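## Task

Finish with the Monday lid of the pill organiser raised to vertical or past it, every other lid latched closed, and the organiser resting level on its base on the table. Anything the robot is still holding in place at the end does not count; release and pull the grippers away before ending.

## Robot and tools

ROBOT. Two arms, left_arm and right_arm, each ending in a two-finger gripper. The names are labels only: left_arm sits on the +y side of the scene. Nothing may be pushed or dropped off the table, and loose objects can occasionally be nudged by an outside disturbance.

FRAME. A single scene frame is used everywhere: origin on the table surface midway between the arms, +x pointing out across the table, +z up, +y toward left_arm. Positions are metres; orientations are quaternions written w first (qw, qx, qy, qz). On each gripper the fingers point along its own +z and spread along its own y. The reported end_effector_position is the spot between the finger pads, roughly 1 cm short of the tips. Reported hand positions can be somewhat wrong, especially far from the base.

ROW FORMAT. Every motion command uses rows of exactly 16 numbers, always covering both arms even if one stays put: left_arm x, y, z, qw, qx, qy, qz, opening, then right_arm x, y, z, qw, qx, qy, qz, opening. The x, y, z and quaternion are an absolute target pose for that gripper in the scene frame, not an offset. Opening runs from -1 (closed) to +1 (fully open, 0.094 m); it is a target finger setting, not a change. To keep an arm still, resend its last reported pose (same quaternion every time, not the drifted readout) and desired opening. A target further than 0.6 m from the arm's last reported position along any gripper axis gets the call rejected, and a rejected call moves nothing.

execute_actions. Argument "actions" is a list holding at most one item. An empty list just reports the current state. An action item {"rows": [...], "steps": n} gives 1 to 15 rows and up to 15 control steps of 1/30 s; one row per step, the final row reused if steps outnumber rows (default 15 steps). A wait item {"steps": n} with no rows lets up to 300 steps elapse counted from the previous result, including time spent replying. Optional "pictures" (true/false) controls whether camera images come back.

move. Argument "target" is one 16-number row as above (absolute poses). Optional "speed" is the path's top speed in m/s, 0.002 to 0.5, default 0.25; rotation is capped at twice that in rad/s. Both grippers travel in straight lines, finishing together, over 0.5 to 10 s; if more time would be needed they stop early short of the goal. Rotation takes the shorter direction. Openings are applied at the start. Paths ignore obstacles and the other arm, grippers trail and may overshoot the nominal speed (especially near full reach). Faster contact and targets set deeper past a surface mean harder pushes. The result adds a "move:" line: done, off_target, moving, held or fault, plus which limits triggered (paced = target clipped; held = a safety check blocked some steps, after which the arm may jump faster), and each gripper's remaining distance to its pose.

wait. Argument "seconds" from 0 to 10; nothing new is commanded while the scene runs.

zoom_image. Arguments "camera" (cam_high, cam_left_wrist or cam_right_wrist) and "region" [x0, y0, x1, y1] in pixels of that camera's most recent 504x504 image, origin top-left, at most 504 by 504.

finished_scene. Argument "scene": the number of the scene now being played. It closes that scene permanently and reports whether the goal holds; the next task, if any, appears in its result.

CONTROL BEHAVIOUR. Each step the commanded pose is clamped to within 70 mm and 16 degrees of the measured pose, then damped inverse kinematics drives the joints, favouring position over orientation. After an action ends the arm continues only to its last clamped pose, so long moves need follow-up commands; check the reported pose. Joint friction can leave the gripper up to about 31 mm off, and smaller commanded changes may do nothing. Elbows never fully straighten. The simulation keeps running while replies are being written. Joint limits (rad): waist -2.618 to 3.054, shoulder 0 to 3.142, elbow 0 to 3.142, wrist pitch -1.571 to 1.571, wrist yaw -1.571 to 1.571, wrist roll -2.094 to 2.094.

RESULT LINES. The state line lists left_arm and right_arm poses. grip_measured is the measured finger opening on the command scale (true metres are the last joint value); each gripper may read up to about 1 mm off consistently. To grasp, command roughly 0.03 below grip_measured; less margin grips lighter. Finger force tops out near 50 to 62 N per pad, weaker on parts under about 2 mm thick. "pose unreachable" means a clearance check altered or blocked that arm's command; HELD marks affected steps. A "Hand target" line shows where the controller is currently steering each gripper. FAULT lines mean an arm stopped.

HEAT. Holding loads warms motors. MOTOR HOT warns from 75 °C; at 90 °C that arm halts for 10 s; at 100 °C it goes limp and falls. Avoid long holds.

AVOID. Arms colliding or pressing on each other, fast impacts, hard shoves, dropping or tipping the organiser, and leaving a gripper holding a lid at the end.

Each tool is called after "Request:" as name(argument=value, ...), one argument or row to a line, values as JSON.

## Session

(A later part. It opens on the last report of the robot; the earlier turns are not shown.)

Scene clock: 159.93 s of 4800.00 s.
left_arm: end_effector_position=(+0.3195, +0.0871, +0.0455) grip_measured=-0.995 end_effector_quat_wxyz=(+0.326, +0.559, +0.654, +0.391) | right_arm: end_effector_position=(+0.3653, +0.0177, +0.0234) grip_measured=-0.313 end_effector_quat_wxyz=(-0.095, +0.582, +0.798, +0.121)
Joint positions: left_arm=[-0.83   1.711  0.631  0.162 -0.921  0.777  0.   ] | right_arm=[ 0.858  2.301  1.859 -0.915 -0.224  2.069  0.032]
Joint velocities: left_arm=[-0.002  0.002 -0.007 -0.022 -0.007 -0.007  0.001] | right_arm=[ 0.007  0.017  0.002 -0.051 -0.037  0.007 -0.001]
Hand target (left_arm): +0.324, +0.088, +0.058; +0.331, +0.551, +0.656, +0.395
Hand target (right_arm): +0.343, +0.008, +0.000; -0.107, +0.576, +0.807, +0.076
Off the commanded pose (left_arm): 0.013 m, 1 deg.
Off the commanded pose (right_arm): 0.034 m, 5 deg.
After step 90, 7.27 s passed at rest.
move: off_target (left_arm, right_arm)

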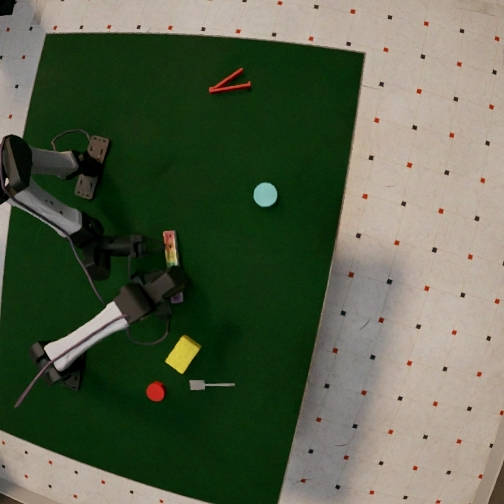

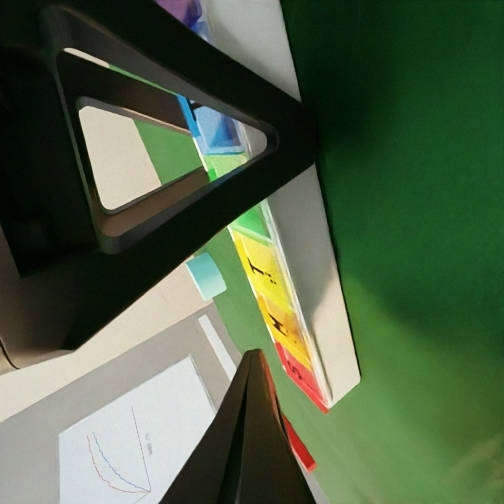

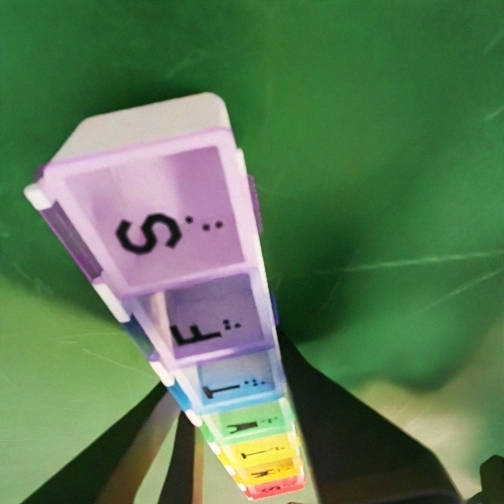

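Request:
move(
  target=[0.296,0.082,0.035,0.3311,0.551,0.6566,0.3946,-1, 0.356,0.013,0.014,-0.107,0.576,0.807,0.076,-0.5],
  speed=0.06,
)

Request:
move(
  target=[0.294,0.082,0.004,0.3311,0.551,0.6566,0.3946,-1, 0.356,0.013,0.014,-0.107,0.576,0.807,0.076,-0.5],
  speed=0.06,
)

Request:
zoom_image(
  camera="cam_high",
  region=[90,200,210,290],
)

Scene clock: 176.53 s of 4800.00 s.
left_arm: end_effector_position=(+0.3041, +0.0740, +0.0494) grip_measured=-0.995 end_effector_quat_wxyz=(+0.354, +0.537, +0.662, +0.385) | right_arm: end_effector_position=(+0.3638, +0.0176, +0.0233) grip_measured=-0.313 end_effector_quat_wxyz=(-0.100, +0.579, +0.803, +0.101)
Joint positions: left_arm=[-0.907  1.711  0.631  0.138 -0.977  0.657  0.   ] | right_arm=[ 0.858  2.34   1.932 -0.993 -0.23   2.055  0.032]
Joint velocities: left_arm=[ 0.007  0.017 -0.007 -0.081 -0.022 -0.066 -0.001] | right_arm=[-0.007 -0.022 -0.007 -0.022 -0.022 -0.066  0.001]
Hand target (left_arm): +0.297, +0.082, +0.036; +0.331, +0.551, +0.656, +0.395
Hand target (right_arm): +0.356, +0.013, +0.013; -0.107, +0.576, +0.807, +0.076
Off the commanded pose (left_arm): 0.018 m, 3 deg.
Off the commanded pose (right_arm): 0.013 m, 3 deg.
After step 90, 12.53 s passed at rest.
move: off_target (left_arm, right_arm)

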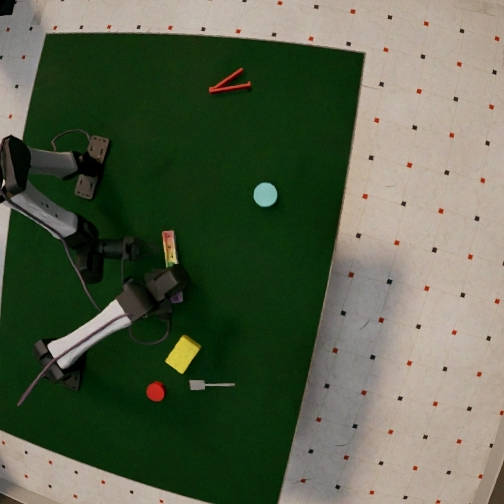

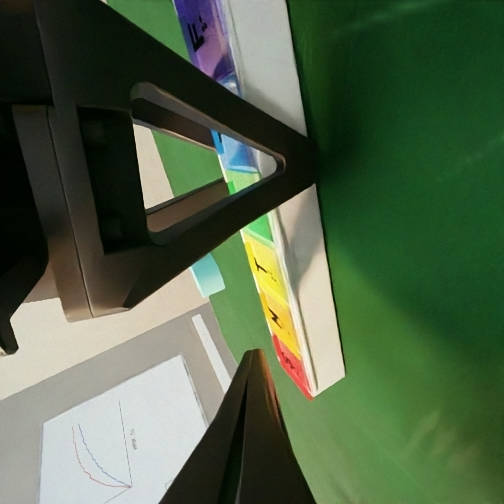

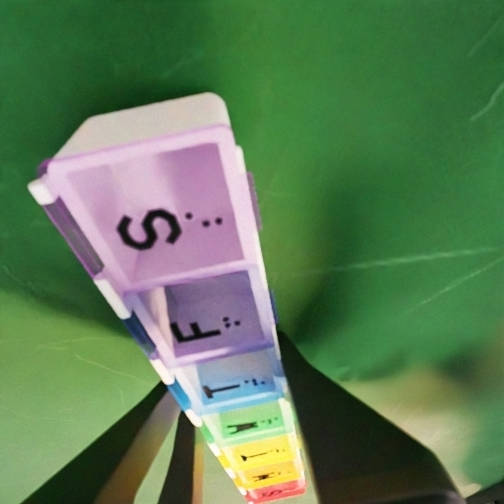

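Scene clock: 177.63 s of 4800.00 s.
left_arm: end_effector_position=(+0.2995, +0.0780, +0.0150) grip_measured=-0.995 end_effector_quat_wxyz=(+0.339, +0.544, +0.661, +0.390) | right_arm: end_effector_position=(+0.3638, +0.0176, +0.0233) grip_measured=-0.313 end_effector_quat_wxyz=(-0.100, +0.579, +0.803, +0.101)
Joint positions: left_arm=[-0.915  1.833  0.6    0.237 -0.982  0.634  0.   ] | right_arm=[ 0.858  2.34   1.932 -0.993 -0.23   2.055  0.032]
Joint velocities: left_arm=[ 0.002 -0.002  0.007 -0.051  0.022 -0.037  0.   ] | right_arm=[ 0.007 -0.007  0.012 -0.022 -0.007 -0.007  0.001]
Hand target (left_arm): +0.294, +0.082, +0.005; +0.331, +0.551, +0.657, +0.395
Hand target (right_arm): +0.356, +0.013, +0.014; -0.107, +0.576, +0.807, +0.077
Off the commanded pose (left_arm): 0.013 m, 1 deg.
Off the commanded pose (right_arm): 0.013 m, 3 deg.
move: off_target (left_arm, right_arm)

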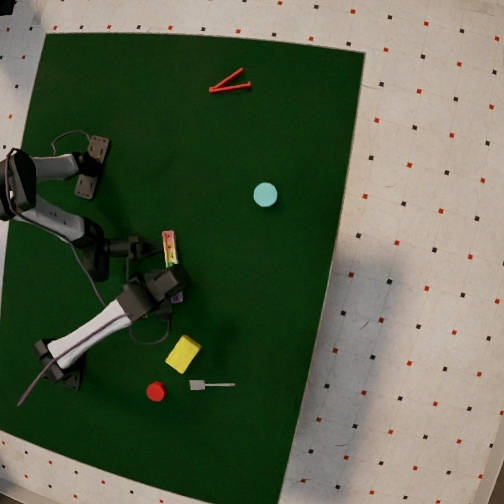

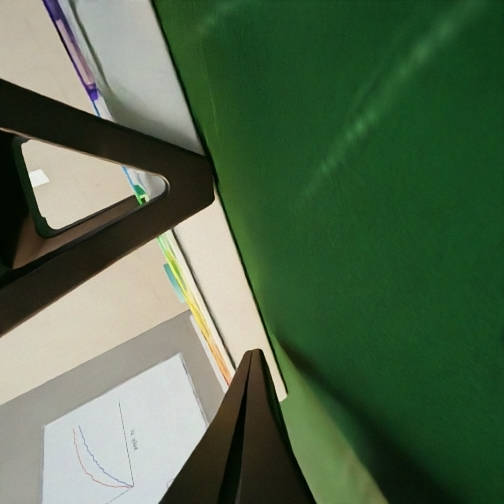

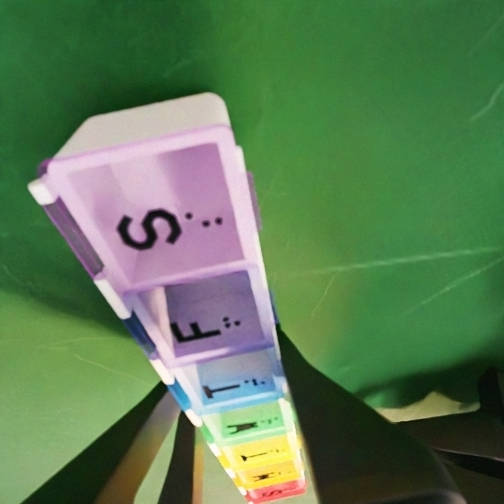

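Region (90, 200, 210, 290) of cam_high's 504x504 image, scaled by 4.200, with more detail than that image has; it fills the top 378 rows of this view, and the rest is white.

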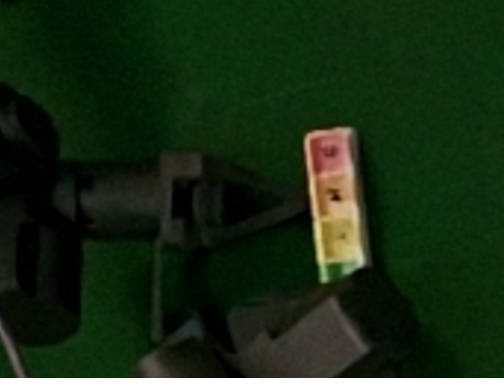

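Request:
move(
  target=[0.326,0.095,0.005,0.3311,0.551,0.6566,0.3946,-1, 0.342,0.008,0.010,-0.107,0.576,0.807,0.076,-0.5],
  speed=0.02,
)

Request:
zoom_image(
  camera="cam_high",
  region=[90,200,210,290],
)

Scene clock: 188.27 s of 4800.00 s.
left_arm: end_effector_position=(+0.3220, +0.0819, +0.0137) grip_measured=-0.995 end_effector_quat_wxyz=(+0.345, +0.556, +0.654, +0.381) | right_arm: end_effector_position=(+0.3740, +0.0207, +0.0247) grip_measured=-0.313 end_effector_quat_wxyz=(-0.082, +0.589, +0.793, +0.130)
Joint positions: left_arm=[-0.827  1.849  0.579  0.403 -0.903  0.795  0.   ] | right_arm=[ 0.858  2.312  1.881 -0.903 -0.2    2.087  0.032]
Joint velocities: left_arm=[-0.017  0.002 -0.012 -0.037  0.022  0.066 -0.   ] | right_arm=[-0.002 -0.007 -0.007 -0.081 -0.11  -0.007 -0.001]
Hand target (left_arm): +0.325, +0.095, +0.005; +0.331, +0.551, +0.657, +0.394
Hand target (right_arm): +0.344, +0.009, +0.011; -0.107, +0.577, +0.806, +0.077
Off the commanded pose (left_arm): 0.016 m, 2 deg.
Off the commanded pose (right_arm): 0.037 m, 7 deg.
After step 90, 5.50 s passed at rest.
move: off_target (left_arm, right_arm)

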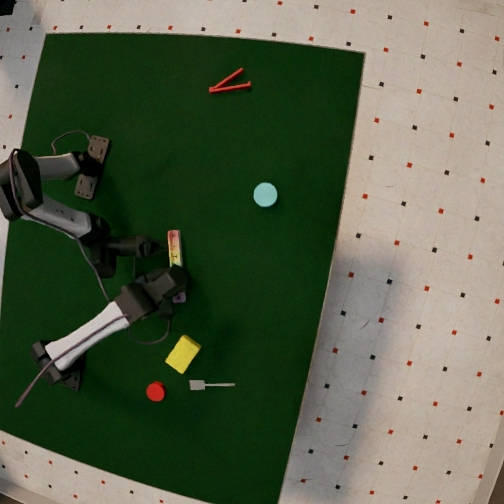

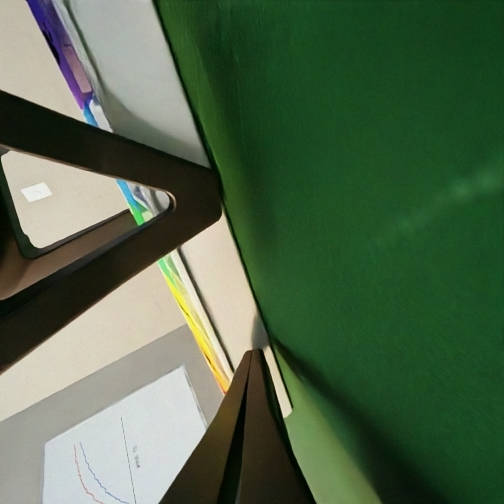

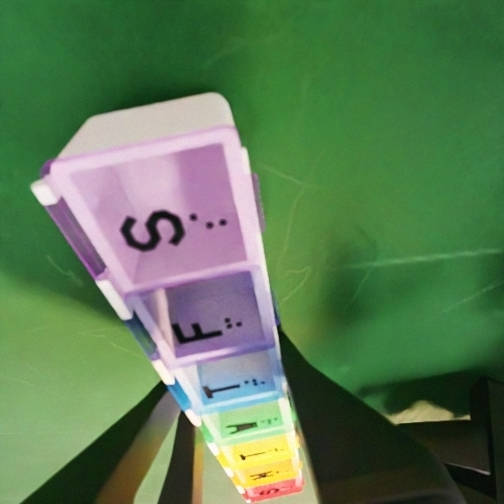

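Region (90, 200, 210, 290) of cam_high's 504x504 image, scaled by 4.200, with more detail than that image has; it fills the top 378 rows of this view, and the rest is white.

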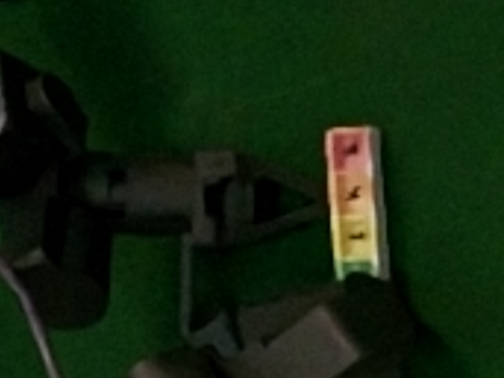

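Request:
move(
  target=[0.312,0.102,0.005,0.3311,0.551,0.6566,0.3946,-1, 0.350,0.012,0.012,-0.107,0.576,0.807,0.076,-0.5],
  speed=0.03,
)

Request:
zoom_image(
  camera="cam_high",
  region=[90,200,210,290],
)

Scene clock: 203.07 s of 4800.00 s.
left_arm: end_effector_position=(+0.3190, +0.0870, +0.0113) grip_measured=-0.995 end_effector_quat_wxyz=(+0.352, +0.546, +0.660, +0.378) | right_arm: end_effector_position=(+0.3737, +0.0211, +0.0247) grip_measured=-0.313 end_effector_quat_wxyz=(-0.085, +0.588, +0.794, +0.127)
Joint positions: left_arm=[-0.827  1.849  0.548  0.444 -0.907  0.775  0.   ] | right_arm=[ 0.857  2.32   1.895 -0.917 -0.205  2.082  0.032]
Joint velocities: left_arm=[-0.007 -0.017  0.007  0.007 -0.022 -0.037  0.001] | right_arm=[-0.007 -0.012  0.002  0.037 -0.037  0.007 -0.001]
Hand target (left_arm): +0.312, +0.102, +0.005; +0.331, +0.551, +0.656, +0.394
Hand target (right_arm): +0.351, +0.013, +0.012; -0.106, +0.576, +0.806, +0.078
Off the commanded pose (left_arm): 0.018 m, 3 deg.
Off the commanded pose (right_arm): 0.028 m, 7 deg.
After step 90, 9.50 s passed at rest.
move: off_target (left_arm, right_arm)

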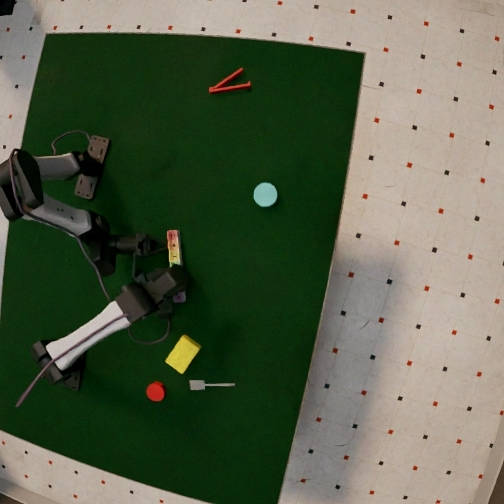

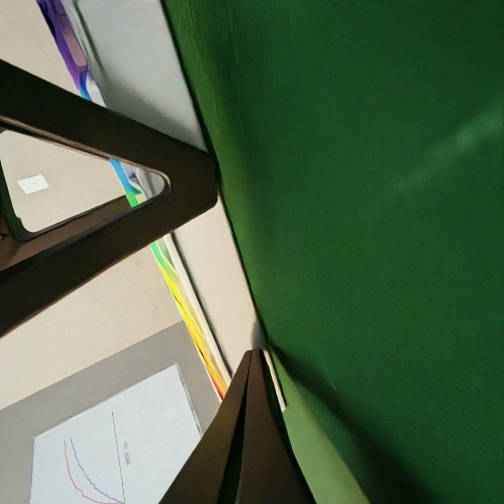

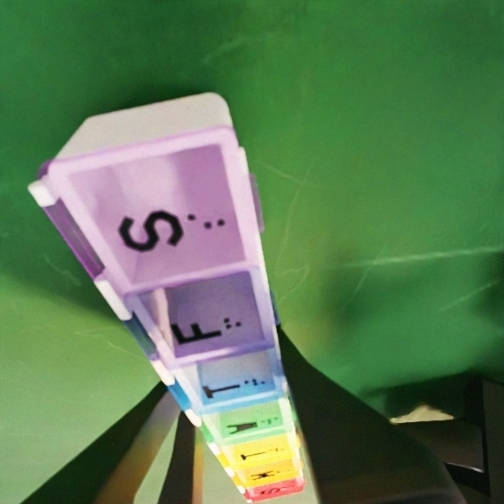

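Region (90, 200, 210, 290) of cam_high's 504x504 image, scaled by 4.200, with more detail than that image has; it fills the top 378 rows of this view, and the rest is white.

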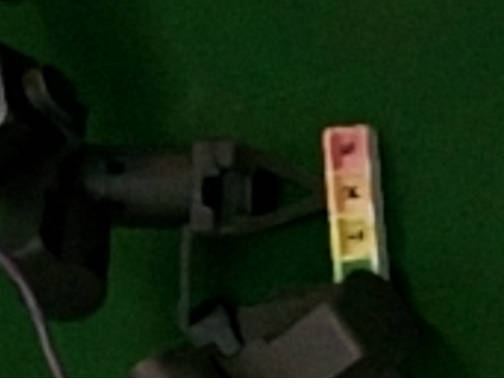

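Request:
move(
  target=[0.336,0.092,0.042,0.3311,0.551,0.6566,0.3946,-1, 0.338,0.008,0.004,-0.107,0.576,0.807,0.076,-0.5],
  speed=0.015,
)

Request:
zoom_image(
  camera="cam_high",
  region=[90,200,210,290],
)

Scene clock: 214.53 s of 4800.00 s.
left_arm: end_effector_position=(+0.3199, +0.0907, +0.0179) grip_measured=-0.995 end_effector_quat_wxyz=(+0.308, +0.585, +0.649, +0.376) | right_arm: end_effector_position=(+0.3742, +0.0214, +0.0248) grip_measured=-0.313 end_effector_quat_wxyz=(-0.083, +0.589, +0.792, +0.138)
Joint positions: left_arm=[-0.801  1.779  0.598  0.248 -0.856  0.823  0.   ] | right_arm=[ 0.857  2.299  1.855 -0.874 -0.204  2.09   0.032]
Joint velocities: left_arm=[-0.007 -0.012 -0.012  0.037 -0.037  0.081 -0.001] | right_arm=[-0.007 -0.002  0.002 -0.022 -0.022  0.022 -0.001]
Hand target (left_arm): +0.335, +0.093, +0.041; +0.331, +0.551, +0.657, +0.394
Hand target (right_arm): +0.340, +0.009, +0.005; -0.107, +0.576, +0.807, +0.077
Off the commanded pose (left_arm): 0.029 m, 5 deg.
Off the commanded pose (right_arm): 0.044 m, 8 deg.
After step 90, 4.40 s passed at rest.
move: off_target (left_arm, right_arm)

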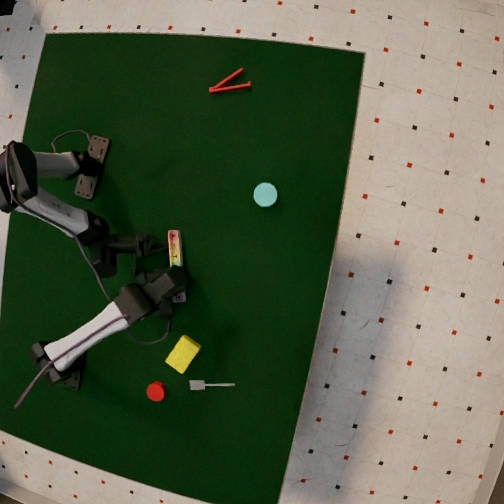

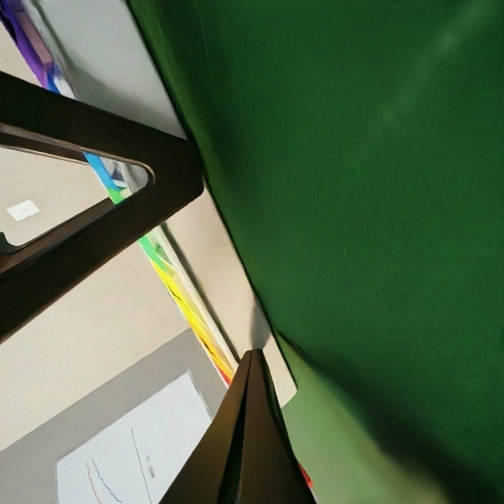

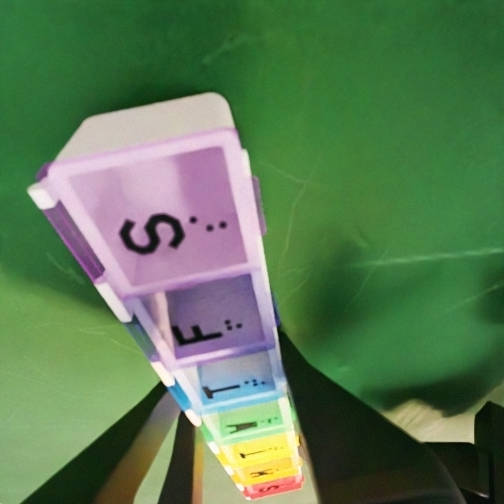

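Region (90, 200, 210, 290) of cam_high's 504x504 image, scaled by 4.200, with more detail than that image has; it fills the top 378 rows of this view, and the rest is white.

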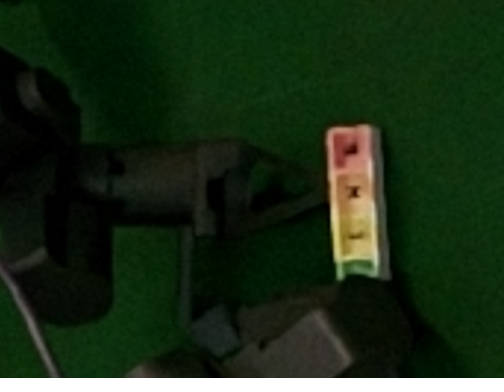

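Request:
move(
  target=[0.338,0.092,0.050,0.3868,0.5132,0.6117,0.4611,-1, 0.338,0.008,0.000,-0.107,0.576,0.807,0.076,-0.5],
  speed=0.012,
)

Request:
zoom_image(
  camera="cam_high",
  region=[90,200,210,290],
)

Scene clock: 232.63 s of 4800.00 s.
left_arm: end_effector_position=(+0.3296, +0.0924, +0.0303) grip_measured=-0.996 end_effector_quat_wxyz=(+0.343, +0.561, +0.617, +0.433) | right_arm: end_effector_position=(+0.3820, +0.0257, +0.0299) grip_measured=-0.313 end_effector_quat_wxyz=(-0.077, +0.593, +0.786, +0.156)
Joint positions: left_arm=[-0.812  1.839  0.542  0.532 -0.974  0.968  0.   ] | right_arm=[ 0.855  2.293  1.855 -0.84  -0.195  2.105  0.032]
Joint velocities: left_arm=[-0.022  0.012 -0.007 -0.022 -0.051 -0.037  0.   ] | right_arm=[-0.002  0.012 -0.017  0.022 -0.066  0.007 -0.001]
Hand target (left_arm): +0.335, +0.092, +0.045; +0.372, +0.525, +0.621, +0.448
Hand target (right_arm): +0.346, +0.011, +0.005; -0.103, +0.579, +0.804, +0.087
Off the commanded pose (left_arm): 0.021 m, 8 deg.
Off the commanded pose (right_arm): 0.056 m, 10 deg.
After step 90, 4.90 s passed at rest.
move: off_target (left_arm, right_arm; path cut at 10 s)

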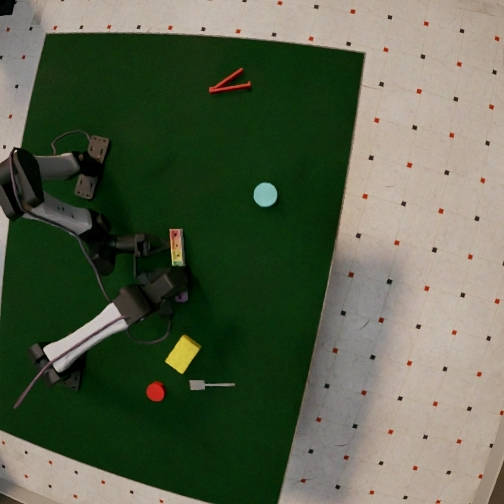

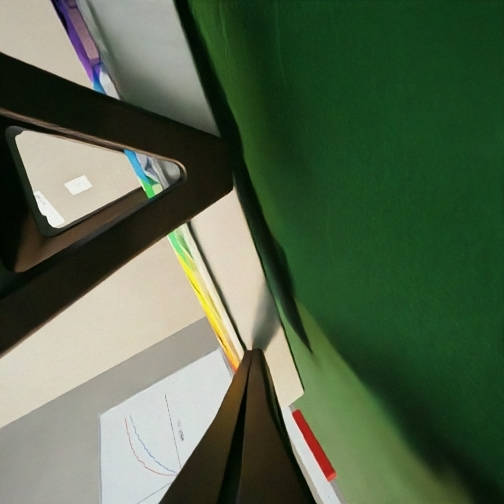

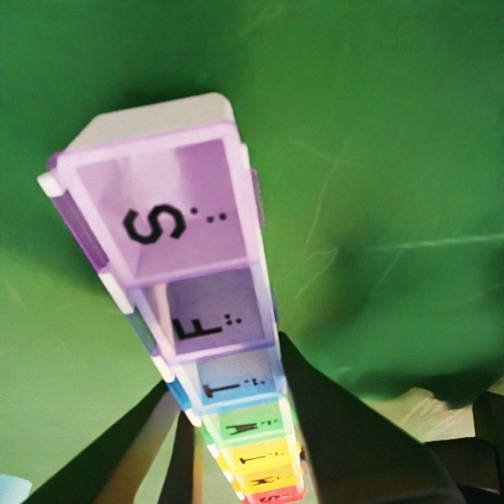

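Region (90, 200, 210, 290) of cam_high's 504x504 image, scaled by 4.200, with more detail than that image has; it fills the top 378 rows of this view, and the rest is white.

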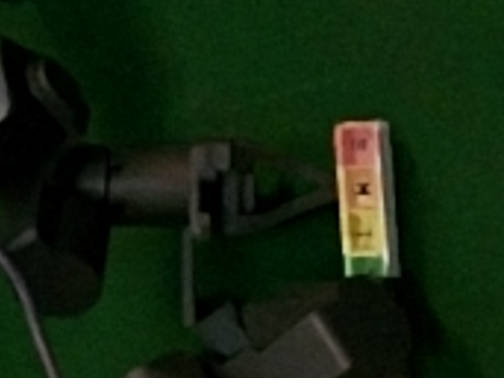

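Request:
move(
  target=[0.338,0.092,0.058,0.3868,0.5132,0.6117,0.4611,-1, 0.352,0.012,-0.020,-0.107,0.576,0.807,0.076,-0.5],
  speed=0.015,
)

Request:
zoom_image(
  camera="cam_high",
  region=[90,200,210,290],
)

Scene clock: 248.13 s of 4800.00 s.
left_arm: end_effector_position=(+0.3291, +0.0933, +0.0309) grip_measured=-0.996 end_effector_quat_wxyz=(+0.343, +0.567, +0.608, +0.438) | right_arm: end_effector_position=(+0.3826, +0.0271, +0.0288) grip_measured=-0.313 end_effector_quat_wxyz=(-0.085, +0.589, +0.787, +0.160)
Joint positions: left_arm=[-0.812  1.839  0.528  0.565 -0.975  1.004  0.   ] | right_arm=[ 0.85   2.297  1.855 -0.832 -0.214  2.094  0.032]
Joint velocities: left_arm=[ 0.002  0.012 -0.017  0.007 -0.022  0.022  0.   ] | right_arm=[-0.012 -0.012 -0.012 -0.066  0.007 -0.037  0.001]
Hand target (left_arm): +0.337, +0.093, +0.057; +0.382, +0.513, +0.617, +0.459
Hand target (right_arm): +0.352, +0.012, -0.017; -0.107, +0.577, +0.806, +0.078
Off the commanded pose (left_arm): 0.029 m, 8 deg.
Off the commanded pose (right_arm): 0.059 m, 10 deg.
After step 90, 6.27 s passed at rest.
move: off_target (left_arm, right_arm)

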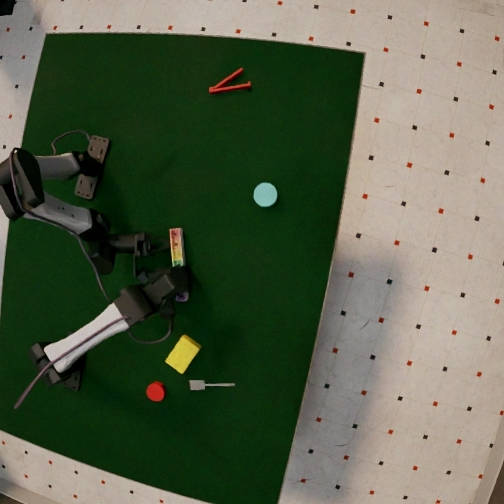

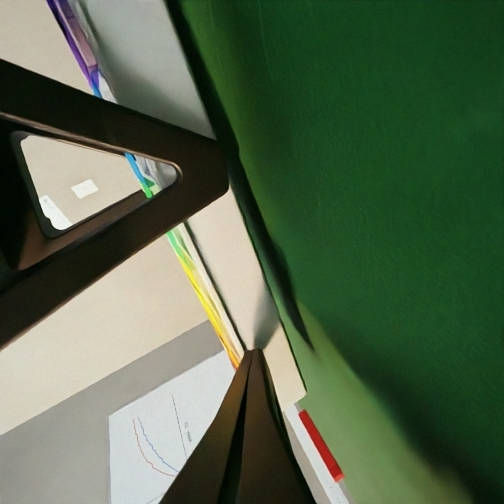

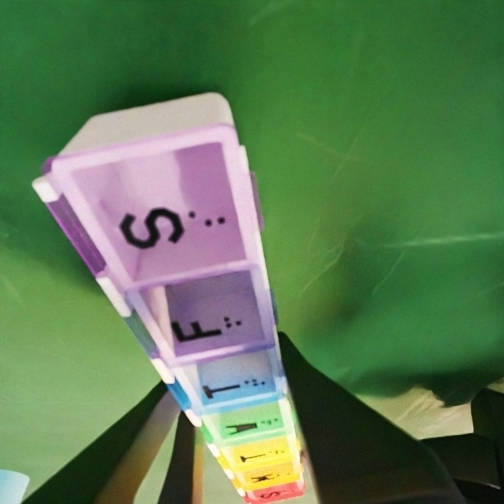

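Region (90, 200, 210, 290) of cam_high's 504x504 image, scaled by 4.200, with more detail than that image has; it fills the top 378 rows of this view, and the rest is white.

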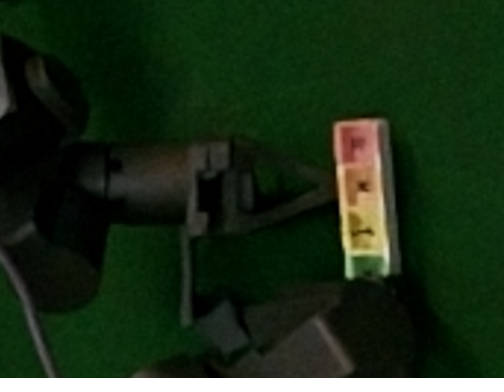

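Request:
move(
  target=[0.334,0.092,0.080,0.3868,0.5132,0.6117,0.4611,-1, 0.352,0.012,-0.020,-0.107,0.576,0.807,0.076,-0.5],
  speed=0.012,
)

Request:
zoom_image(
  camera="cam_high",
  region=[90,200,210,290],
)

Scene clock: 271.97 s of 4800.00 s.
left_arm: end_effector_position=(+0.3333, +0.0975, +0.0693) grip_measured=-0.996 end_effector_quat_wxyz=(+0.373, +0.522, +0.612, +0.463) | right_arm: end_effector_position=(+0.3781, +0.0294, +0.0240) grip_measured=-0.315 end_effector_quat_wxyz=(-0.097, +0.574, +0.798, +0.154)
Joint positions: left_arm=[-0.816  1.747  0.528  0.58  -1.055  1.024  0.   ] | right_arm=[ 0.851  2.313  1.864 -0.843 -0.241  2.059  0.032]
Joint velocities: left_arm=[-0.007 -0.012 -0.002 -0.007  0.051 -0.095 -0.   ] | right_arm=[ 0.002  0.022 -0.002  0.066 -0.007 -0.007 -0.   ]
Hand target (left_arm): +0.334, +0.092, +0.080; +0.387, +0.513, +0.611, +0.462
Hand target (right_arm): +0.352, +0.012, -0.018; -0.106, +0.575, +0.807, +0.077
Off the commanded pose (left_arm): 0.012 m, 2 deg.
Off the commanded pose (right_arm): 0.054 m, 9 deg.
After step 90, 13.07 s passed at rest.
move: off_target (left_arm, right_arm)

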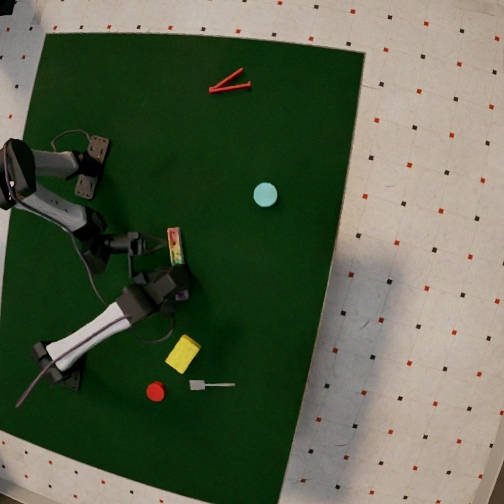

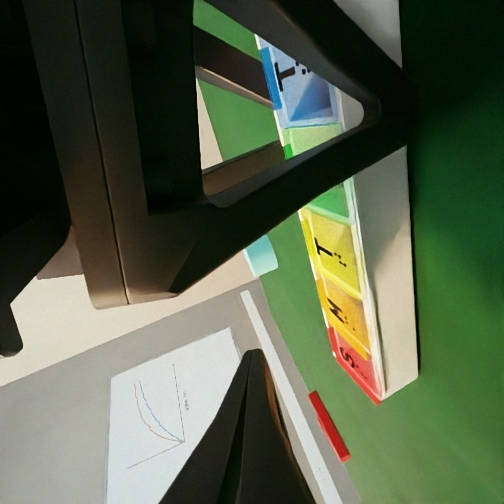

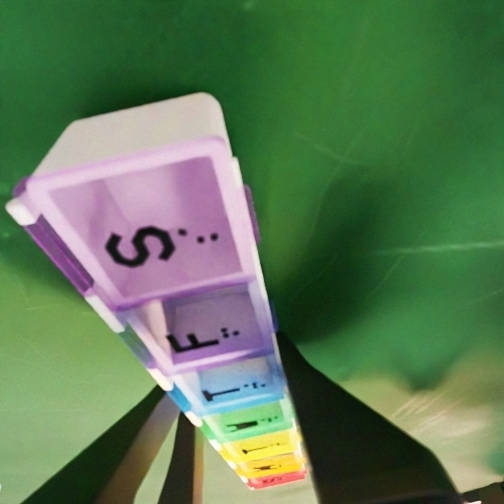

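Region (90, 200, 210, 290) of cam_high's 504x504 image, scaled by 4.200, with more detail than that image has; it fills the top 378 rows of this view, and the rest is white.

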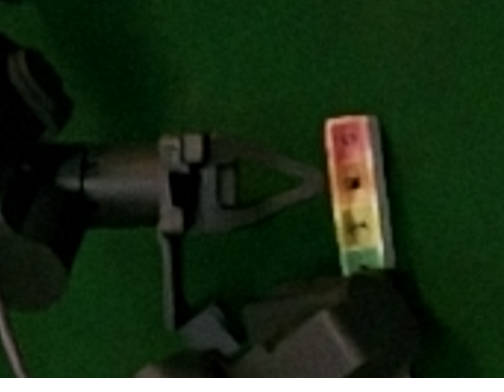

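Request:
move(
  target=[0.295,0.095,0.05,0.3868,0.5132,0.6117,0.4611,-1, 0.362,0.018,0.016,-0.107,0.576,0.807,0.076,-0.1],
  speed=0.05,
)

Request:
move(
  target=[0.292,0.095,0.012,0.3868,0.5132,0.6117,0.4611,-1, 0.362,0.018,0.014,-0.107,0.576,0.807,0.076,-0.5],
  speed=0.05,
)

Request:
zoom_image(
  camera="cam_high",
  region=[90,200,210,290],
)

Scene clock: 304.57 s of 4800.00 s.
left_arm: end_effector_position=(+0.3020, +0.0892, +0.0653) grip_measured=-0.996 end_effector_quat_wxyz=(+0.407, +0.496, +0.619, +0.453) | right_arm: end_effector_position=(+0.3708, +0.0226, +0.0235) grip_measured=-0.101 end_effector_quat_wxyz=(-0.106, +0.578, +0.802, +0.103)
Joint positions: left_arm=[-0.936  1.747  0.474  0.585 -1.152  0.869  0.   ] | right_arm=[ 0.851  2.379  1.998 -1.02  -0.243  2.048  0.042]
Joint velocities: left_arm=[-0.012 -0.002 -0.002 -0.066 -0.022  0.022 -0.   ] | right_arm=[-0.012 -0.007 -0.002 -0.007 -0.051 -0.051  0.   ]
Hand target (left_arm): +0.296, +0.096, +0.051; +0.387, +0.513, +0.611, +0.462
Hand target (right_arm): +0.362, +0.018, +0.015; -0.106, +0.576, +0.807, +0.077
Off the commanded pose (left_arm): 0.018 m, 3 deg.
Off the commanded pose (right_arm): 0.012 m, 3 deg.
After step 90, 27.63 s passed at rest.
move: off_target (left_arm, right_arm)

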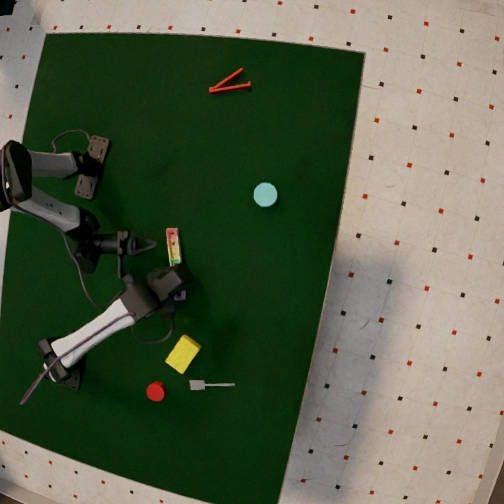

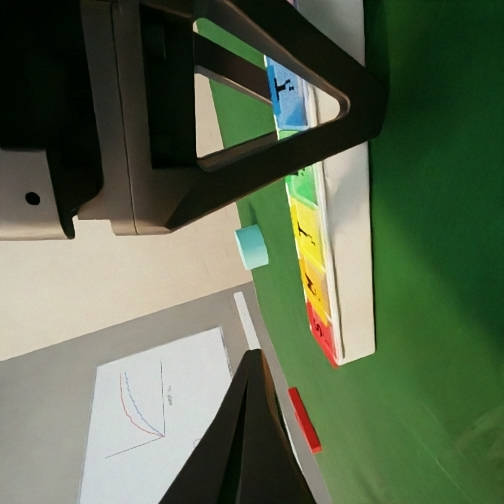

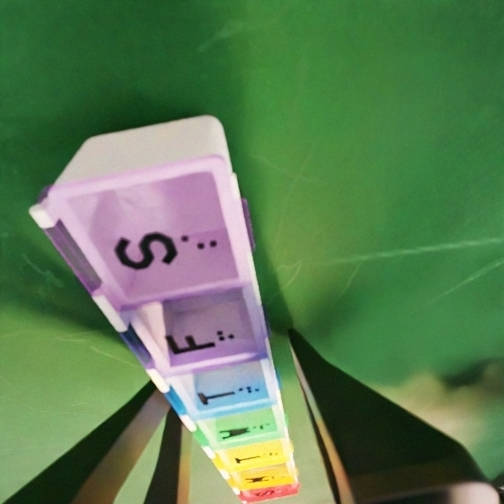

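Scene clock: 306.03 s of 4800.00 s.
left_arm: end_effector_position=(+0.2995, +0.0911, +0.0329) grip_measured=-0.996 end_effector_quat_wxyz=(+0.403, +0.487, +0.619, +0.466) | right_arm: end_effector_position=(+0.3703, +0.0224, +0.0234) grip_measured=-0.320 end_effector_quat_wxyz=(-0.107, +0.578, +0.802, +0.102)
Joint positions: left_arm=[-0.949  1.932  0.464  0.752 -1.194  0.844  0.   ] | right_arm=[ 0.851  2.379  1.998 -1.022 -0.244  2.047  0.032]
Joint velocities: left_arm=[-0.007 -0.012 -0.002  0.066  0.051  0.007 -0.   ] | right_arm=[-0.012  0.017  0.002  0.007 -0.081 -0.022 -0.001]
Hand target (left_arm): +0.292, +0.096, +0.014; +0.386, +0.513, +0.612, +0.461
Hand target (right_arm): +0.362, +0.018, +0.014; -0.107, +0.576, +0.807, +0.077
Off the commanded pose (left_arm): 0.023 m, 4 deg.
Off the commanded pose (right_arm): 0.013 m, 3 deg.
move: off_target (left_arm, right_arm)

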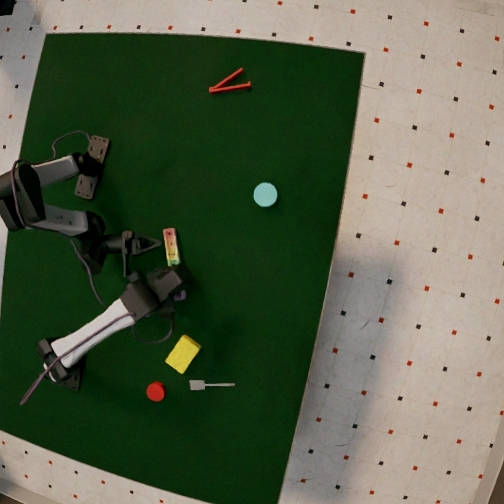

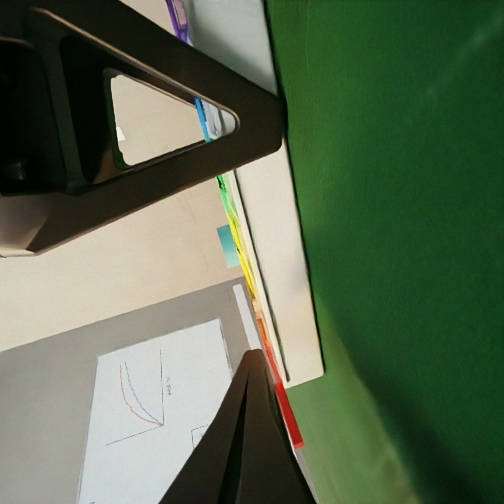

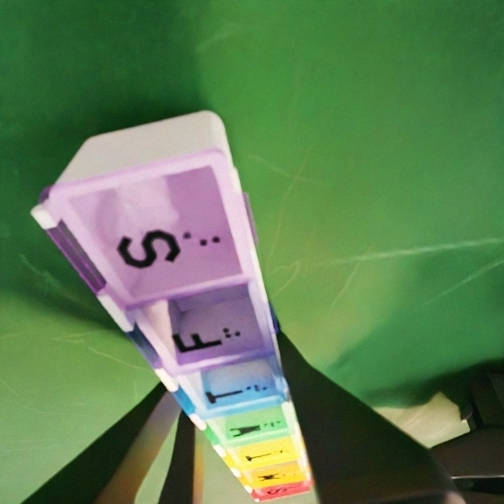

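Region (90, 200, 210, 290) of cam_high's 504x504 image, scaled by 4.200, with more detail than that image has; it fills the top 378 rows of this view, and the rest is white.

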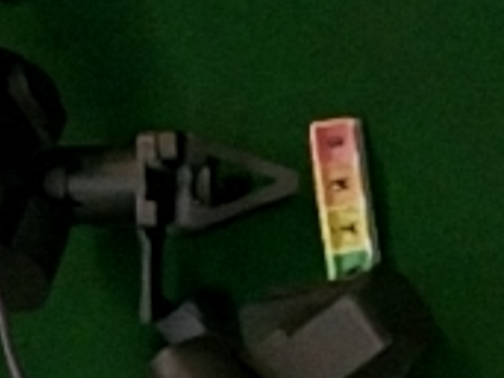

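Request:
move(
  target=[0.296,0.092,0.004,0.3594,0.533,0.6351,0.4284,-1, 0.364,0.019,0.014,-0.107,0.576,0.807,0.076,-0.5],
  speed=0.04,
)

Request:
zoom_image(
  camera="cam_high",
  region=[90,200,210,290],
)

Scene clock: 317.10 s of 4800.00 s.
left_arm: end_effector_position=(+0.2987, +0.0924, +0.0286) grip_measured=-0.996 end_effector_quat_wxyz=(+0.394, +0.492, +0.632, +0.451) | right_arm: end_effector_position=(+0.3703, +0.0225, +0.0232) grip_measured=-0.320 end_effector_quat_wxyz=(-0.107, +0.579, +0.802, +0.098)
Joint positions: left_arm=[-0.943  1.901  0.478  0.632 -1.162  0.768  0.   ] | right_arm=[ 0.851  2.387  2.014 -1.036 -0.244  2.047  0.032]
Joint velocities: left_arm=[ 0.002 -0.002  0.017 -0.11  -0.037 -0.066 -0.001] | right_arm=[-0.017 -0.012  0.007 -0.037  0.066 -0.066 -0.001]
Hand target (left_arm): +0.293, +0.094, +0.005; +0.362, +0.532, +0.634, +0.429
Hand target (right_arm): +0.364, +0.019, +0.014; -0.107, +0.576, +0.807, +0.076
Off the commanded pose (left_arm): 0.025 m, 7 deg.
Off the commanded pose (right_arm): 0.012 m, 3 deg.
After step 90, 5.93 s passed at rest.
move: off_target (left_arm, right_arm)

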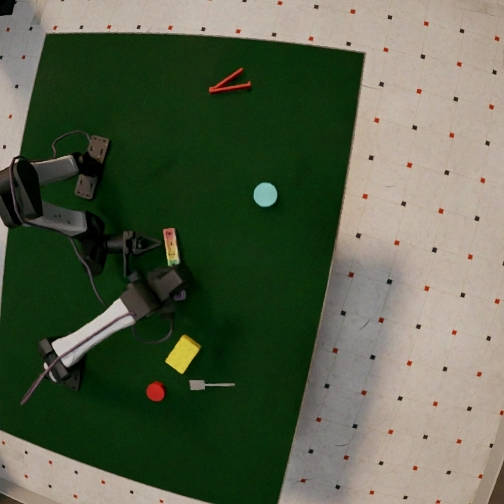

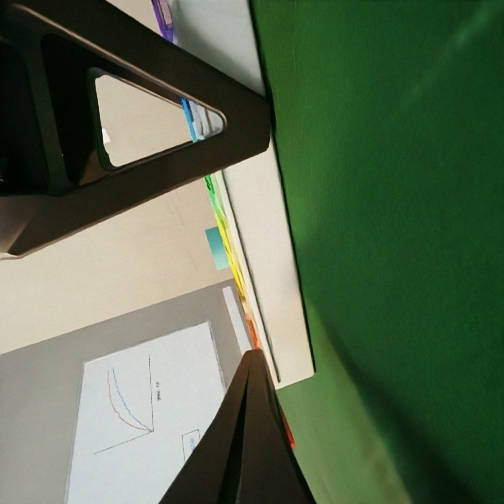

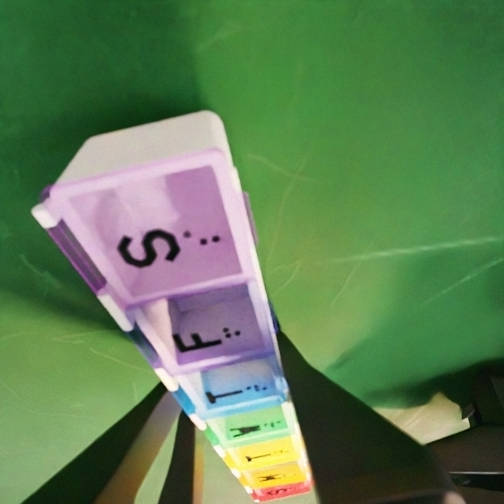

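Region (90, 200, 210, 290) of cam_high's 504x504 image, scaled by 4.200, with more detail than that image has; it fills the top 378 rows of this view, and the rest is white.

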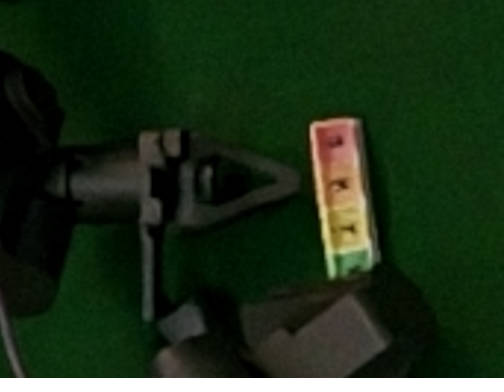

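Request:
move(
  target=[0.288,0.092,0.035,0.3311,0.551,0.6566,0.3946,-1, 0.364,0.019,0.014,-0.107,0.576,0.807,0.076,-0.5],
  speed=0.04,
)

Request:
move(
  target=[0.292,0.092,0.004,0.3311,0.551,0.6566,0.3946,-1, 0.364,0.019,0.014,-0.107,0.576,0.807,0.076,-0.5],
  speed=0.04,
)

Request:
zoom_image(
  camera="cam_high",
  region=[90,200,210,290],
)

Scene clock: 328.67 s of 4800.00 s.
left_arm: end_effector_position=(+0.2831, +0.0939, +0.0283) grip_measured=-0.996 end_effector_quat_wxyz=(+0.328, +0.558, +0.649, +0.399) | right_arm: end_effector_position=(+0.3703, +0.0225, +0.0232) grip_measured=-0.320 end_effector_quat_wxyz=(-0.107, +0.579, +0.802, +0.098)
Joint positions: left_arm=[-0.943  1.715  0.542  0.133 -1.001  0.631  0.   ] | right_arm=[ 0.851  2.387  2.014 -1.036 -0.244  2.047  0.032]
Joint velocities: left_arm=[-0.017  0.002 -0.012 -0.051  0.081  0.037 -0.001] | right_arm=[ 0.017  0.007  0.002  0.007 -0.022 -0.007  0.   ]
Hand target (left_arm): +0.287, +0.093, +0.035; +0.331, +0.551, +0.657, +0.394
Hand target (right_arm): +0.364, +0.019, +0.014; -0.107, +0.576, +0.807, +0.077
Off the commanded pose (left_arm): 0.008 m, 1 deg.
Off the commanded pose (right_arm): 0.012 m, 3 deg.
After step 90, 5.57 s passed at rest.
move: off_target (right_arm)

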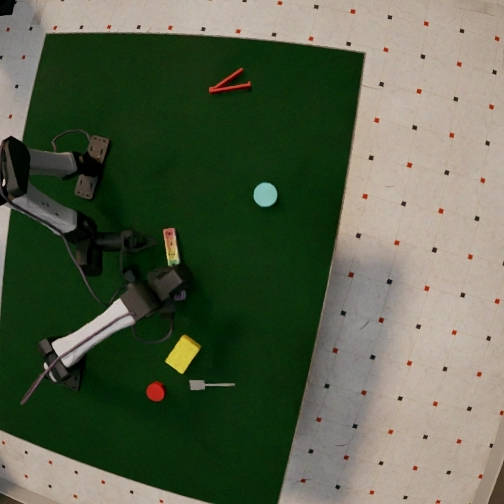

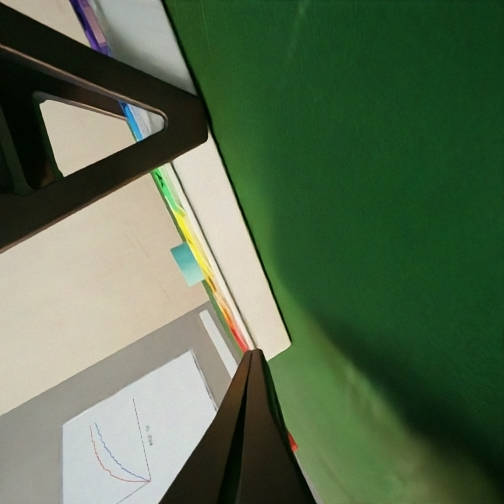

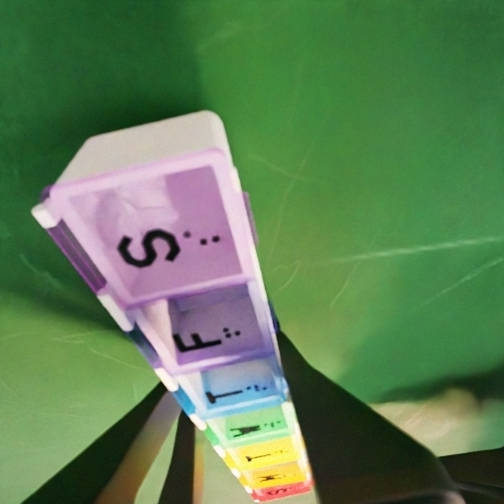

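Scene clock: 329.73 s of 4800.00 s.
left_arm: end_effector_position=(+0.2918, +0.0872, +0.0142) grip_measured=-0.996 end_effector_quat_wxyz=(+0.343, +0.544, +0.657, +0.392) | right_arm: end_effector_position=(+0.3703, +0.0225, +0.0232) grip_measured=-0.320 end_effector_quat_wxyz=(-0.107, +0.579, +0.802, +0.098)
Joint positions: left_arm=[-0.926  1.808  0.542  0.278 -0.993  0.639  0.   ] | right_arm=[ 0.851  2.387  2.014 -1.036 -0.244  2.047  0.032]
Joint velocities: left_arm=[ 0.017 -0.007 -0.012 -0.051 -0.022  0.022 -0.001] | right_arm=[ 0.002 -0.002 -0.007  0.007 -0.037 -0.037 -0.002]
Hand target (left_arm): +0.292, +0.092, +0.005; +0.331, +0.551, +0.657, +0.394
Hand target (right_arm): +0.364, +0.019, +0.014; -0.107, +0.576, +0.807, +0.077
Off the commanded pose (left_arm): 0.011 m, 2 deg.
Off the commanded pose (right_arm): 0.012 m, 3 deg.
move: off_target (left_arm, right_arm)

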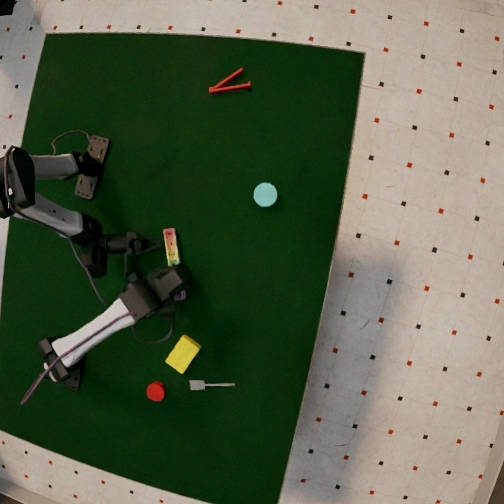

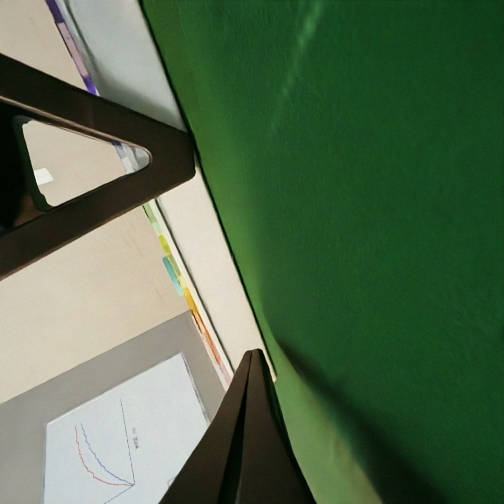

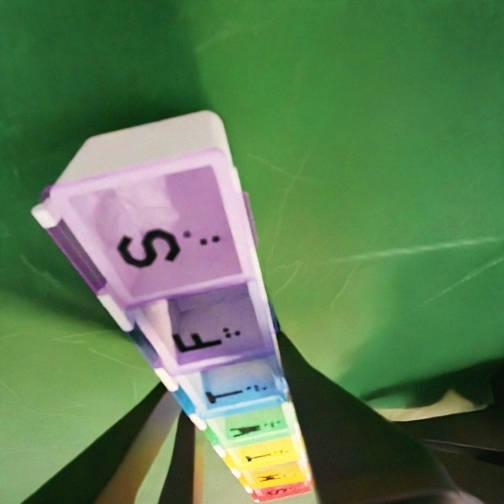

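Region (90, 200, 210, 290) of cam_high's 504x504 image, scaled by 4.200, with more detail than that image has; it fills the top 378 rows of this view, and the rest is white.

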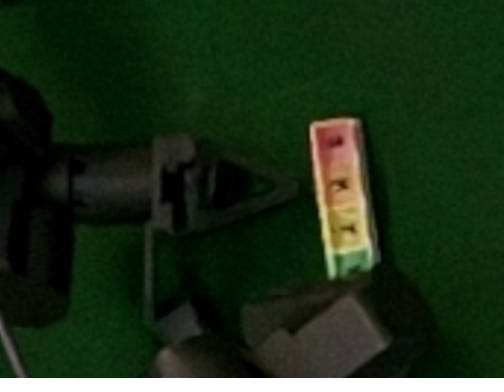

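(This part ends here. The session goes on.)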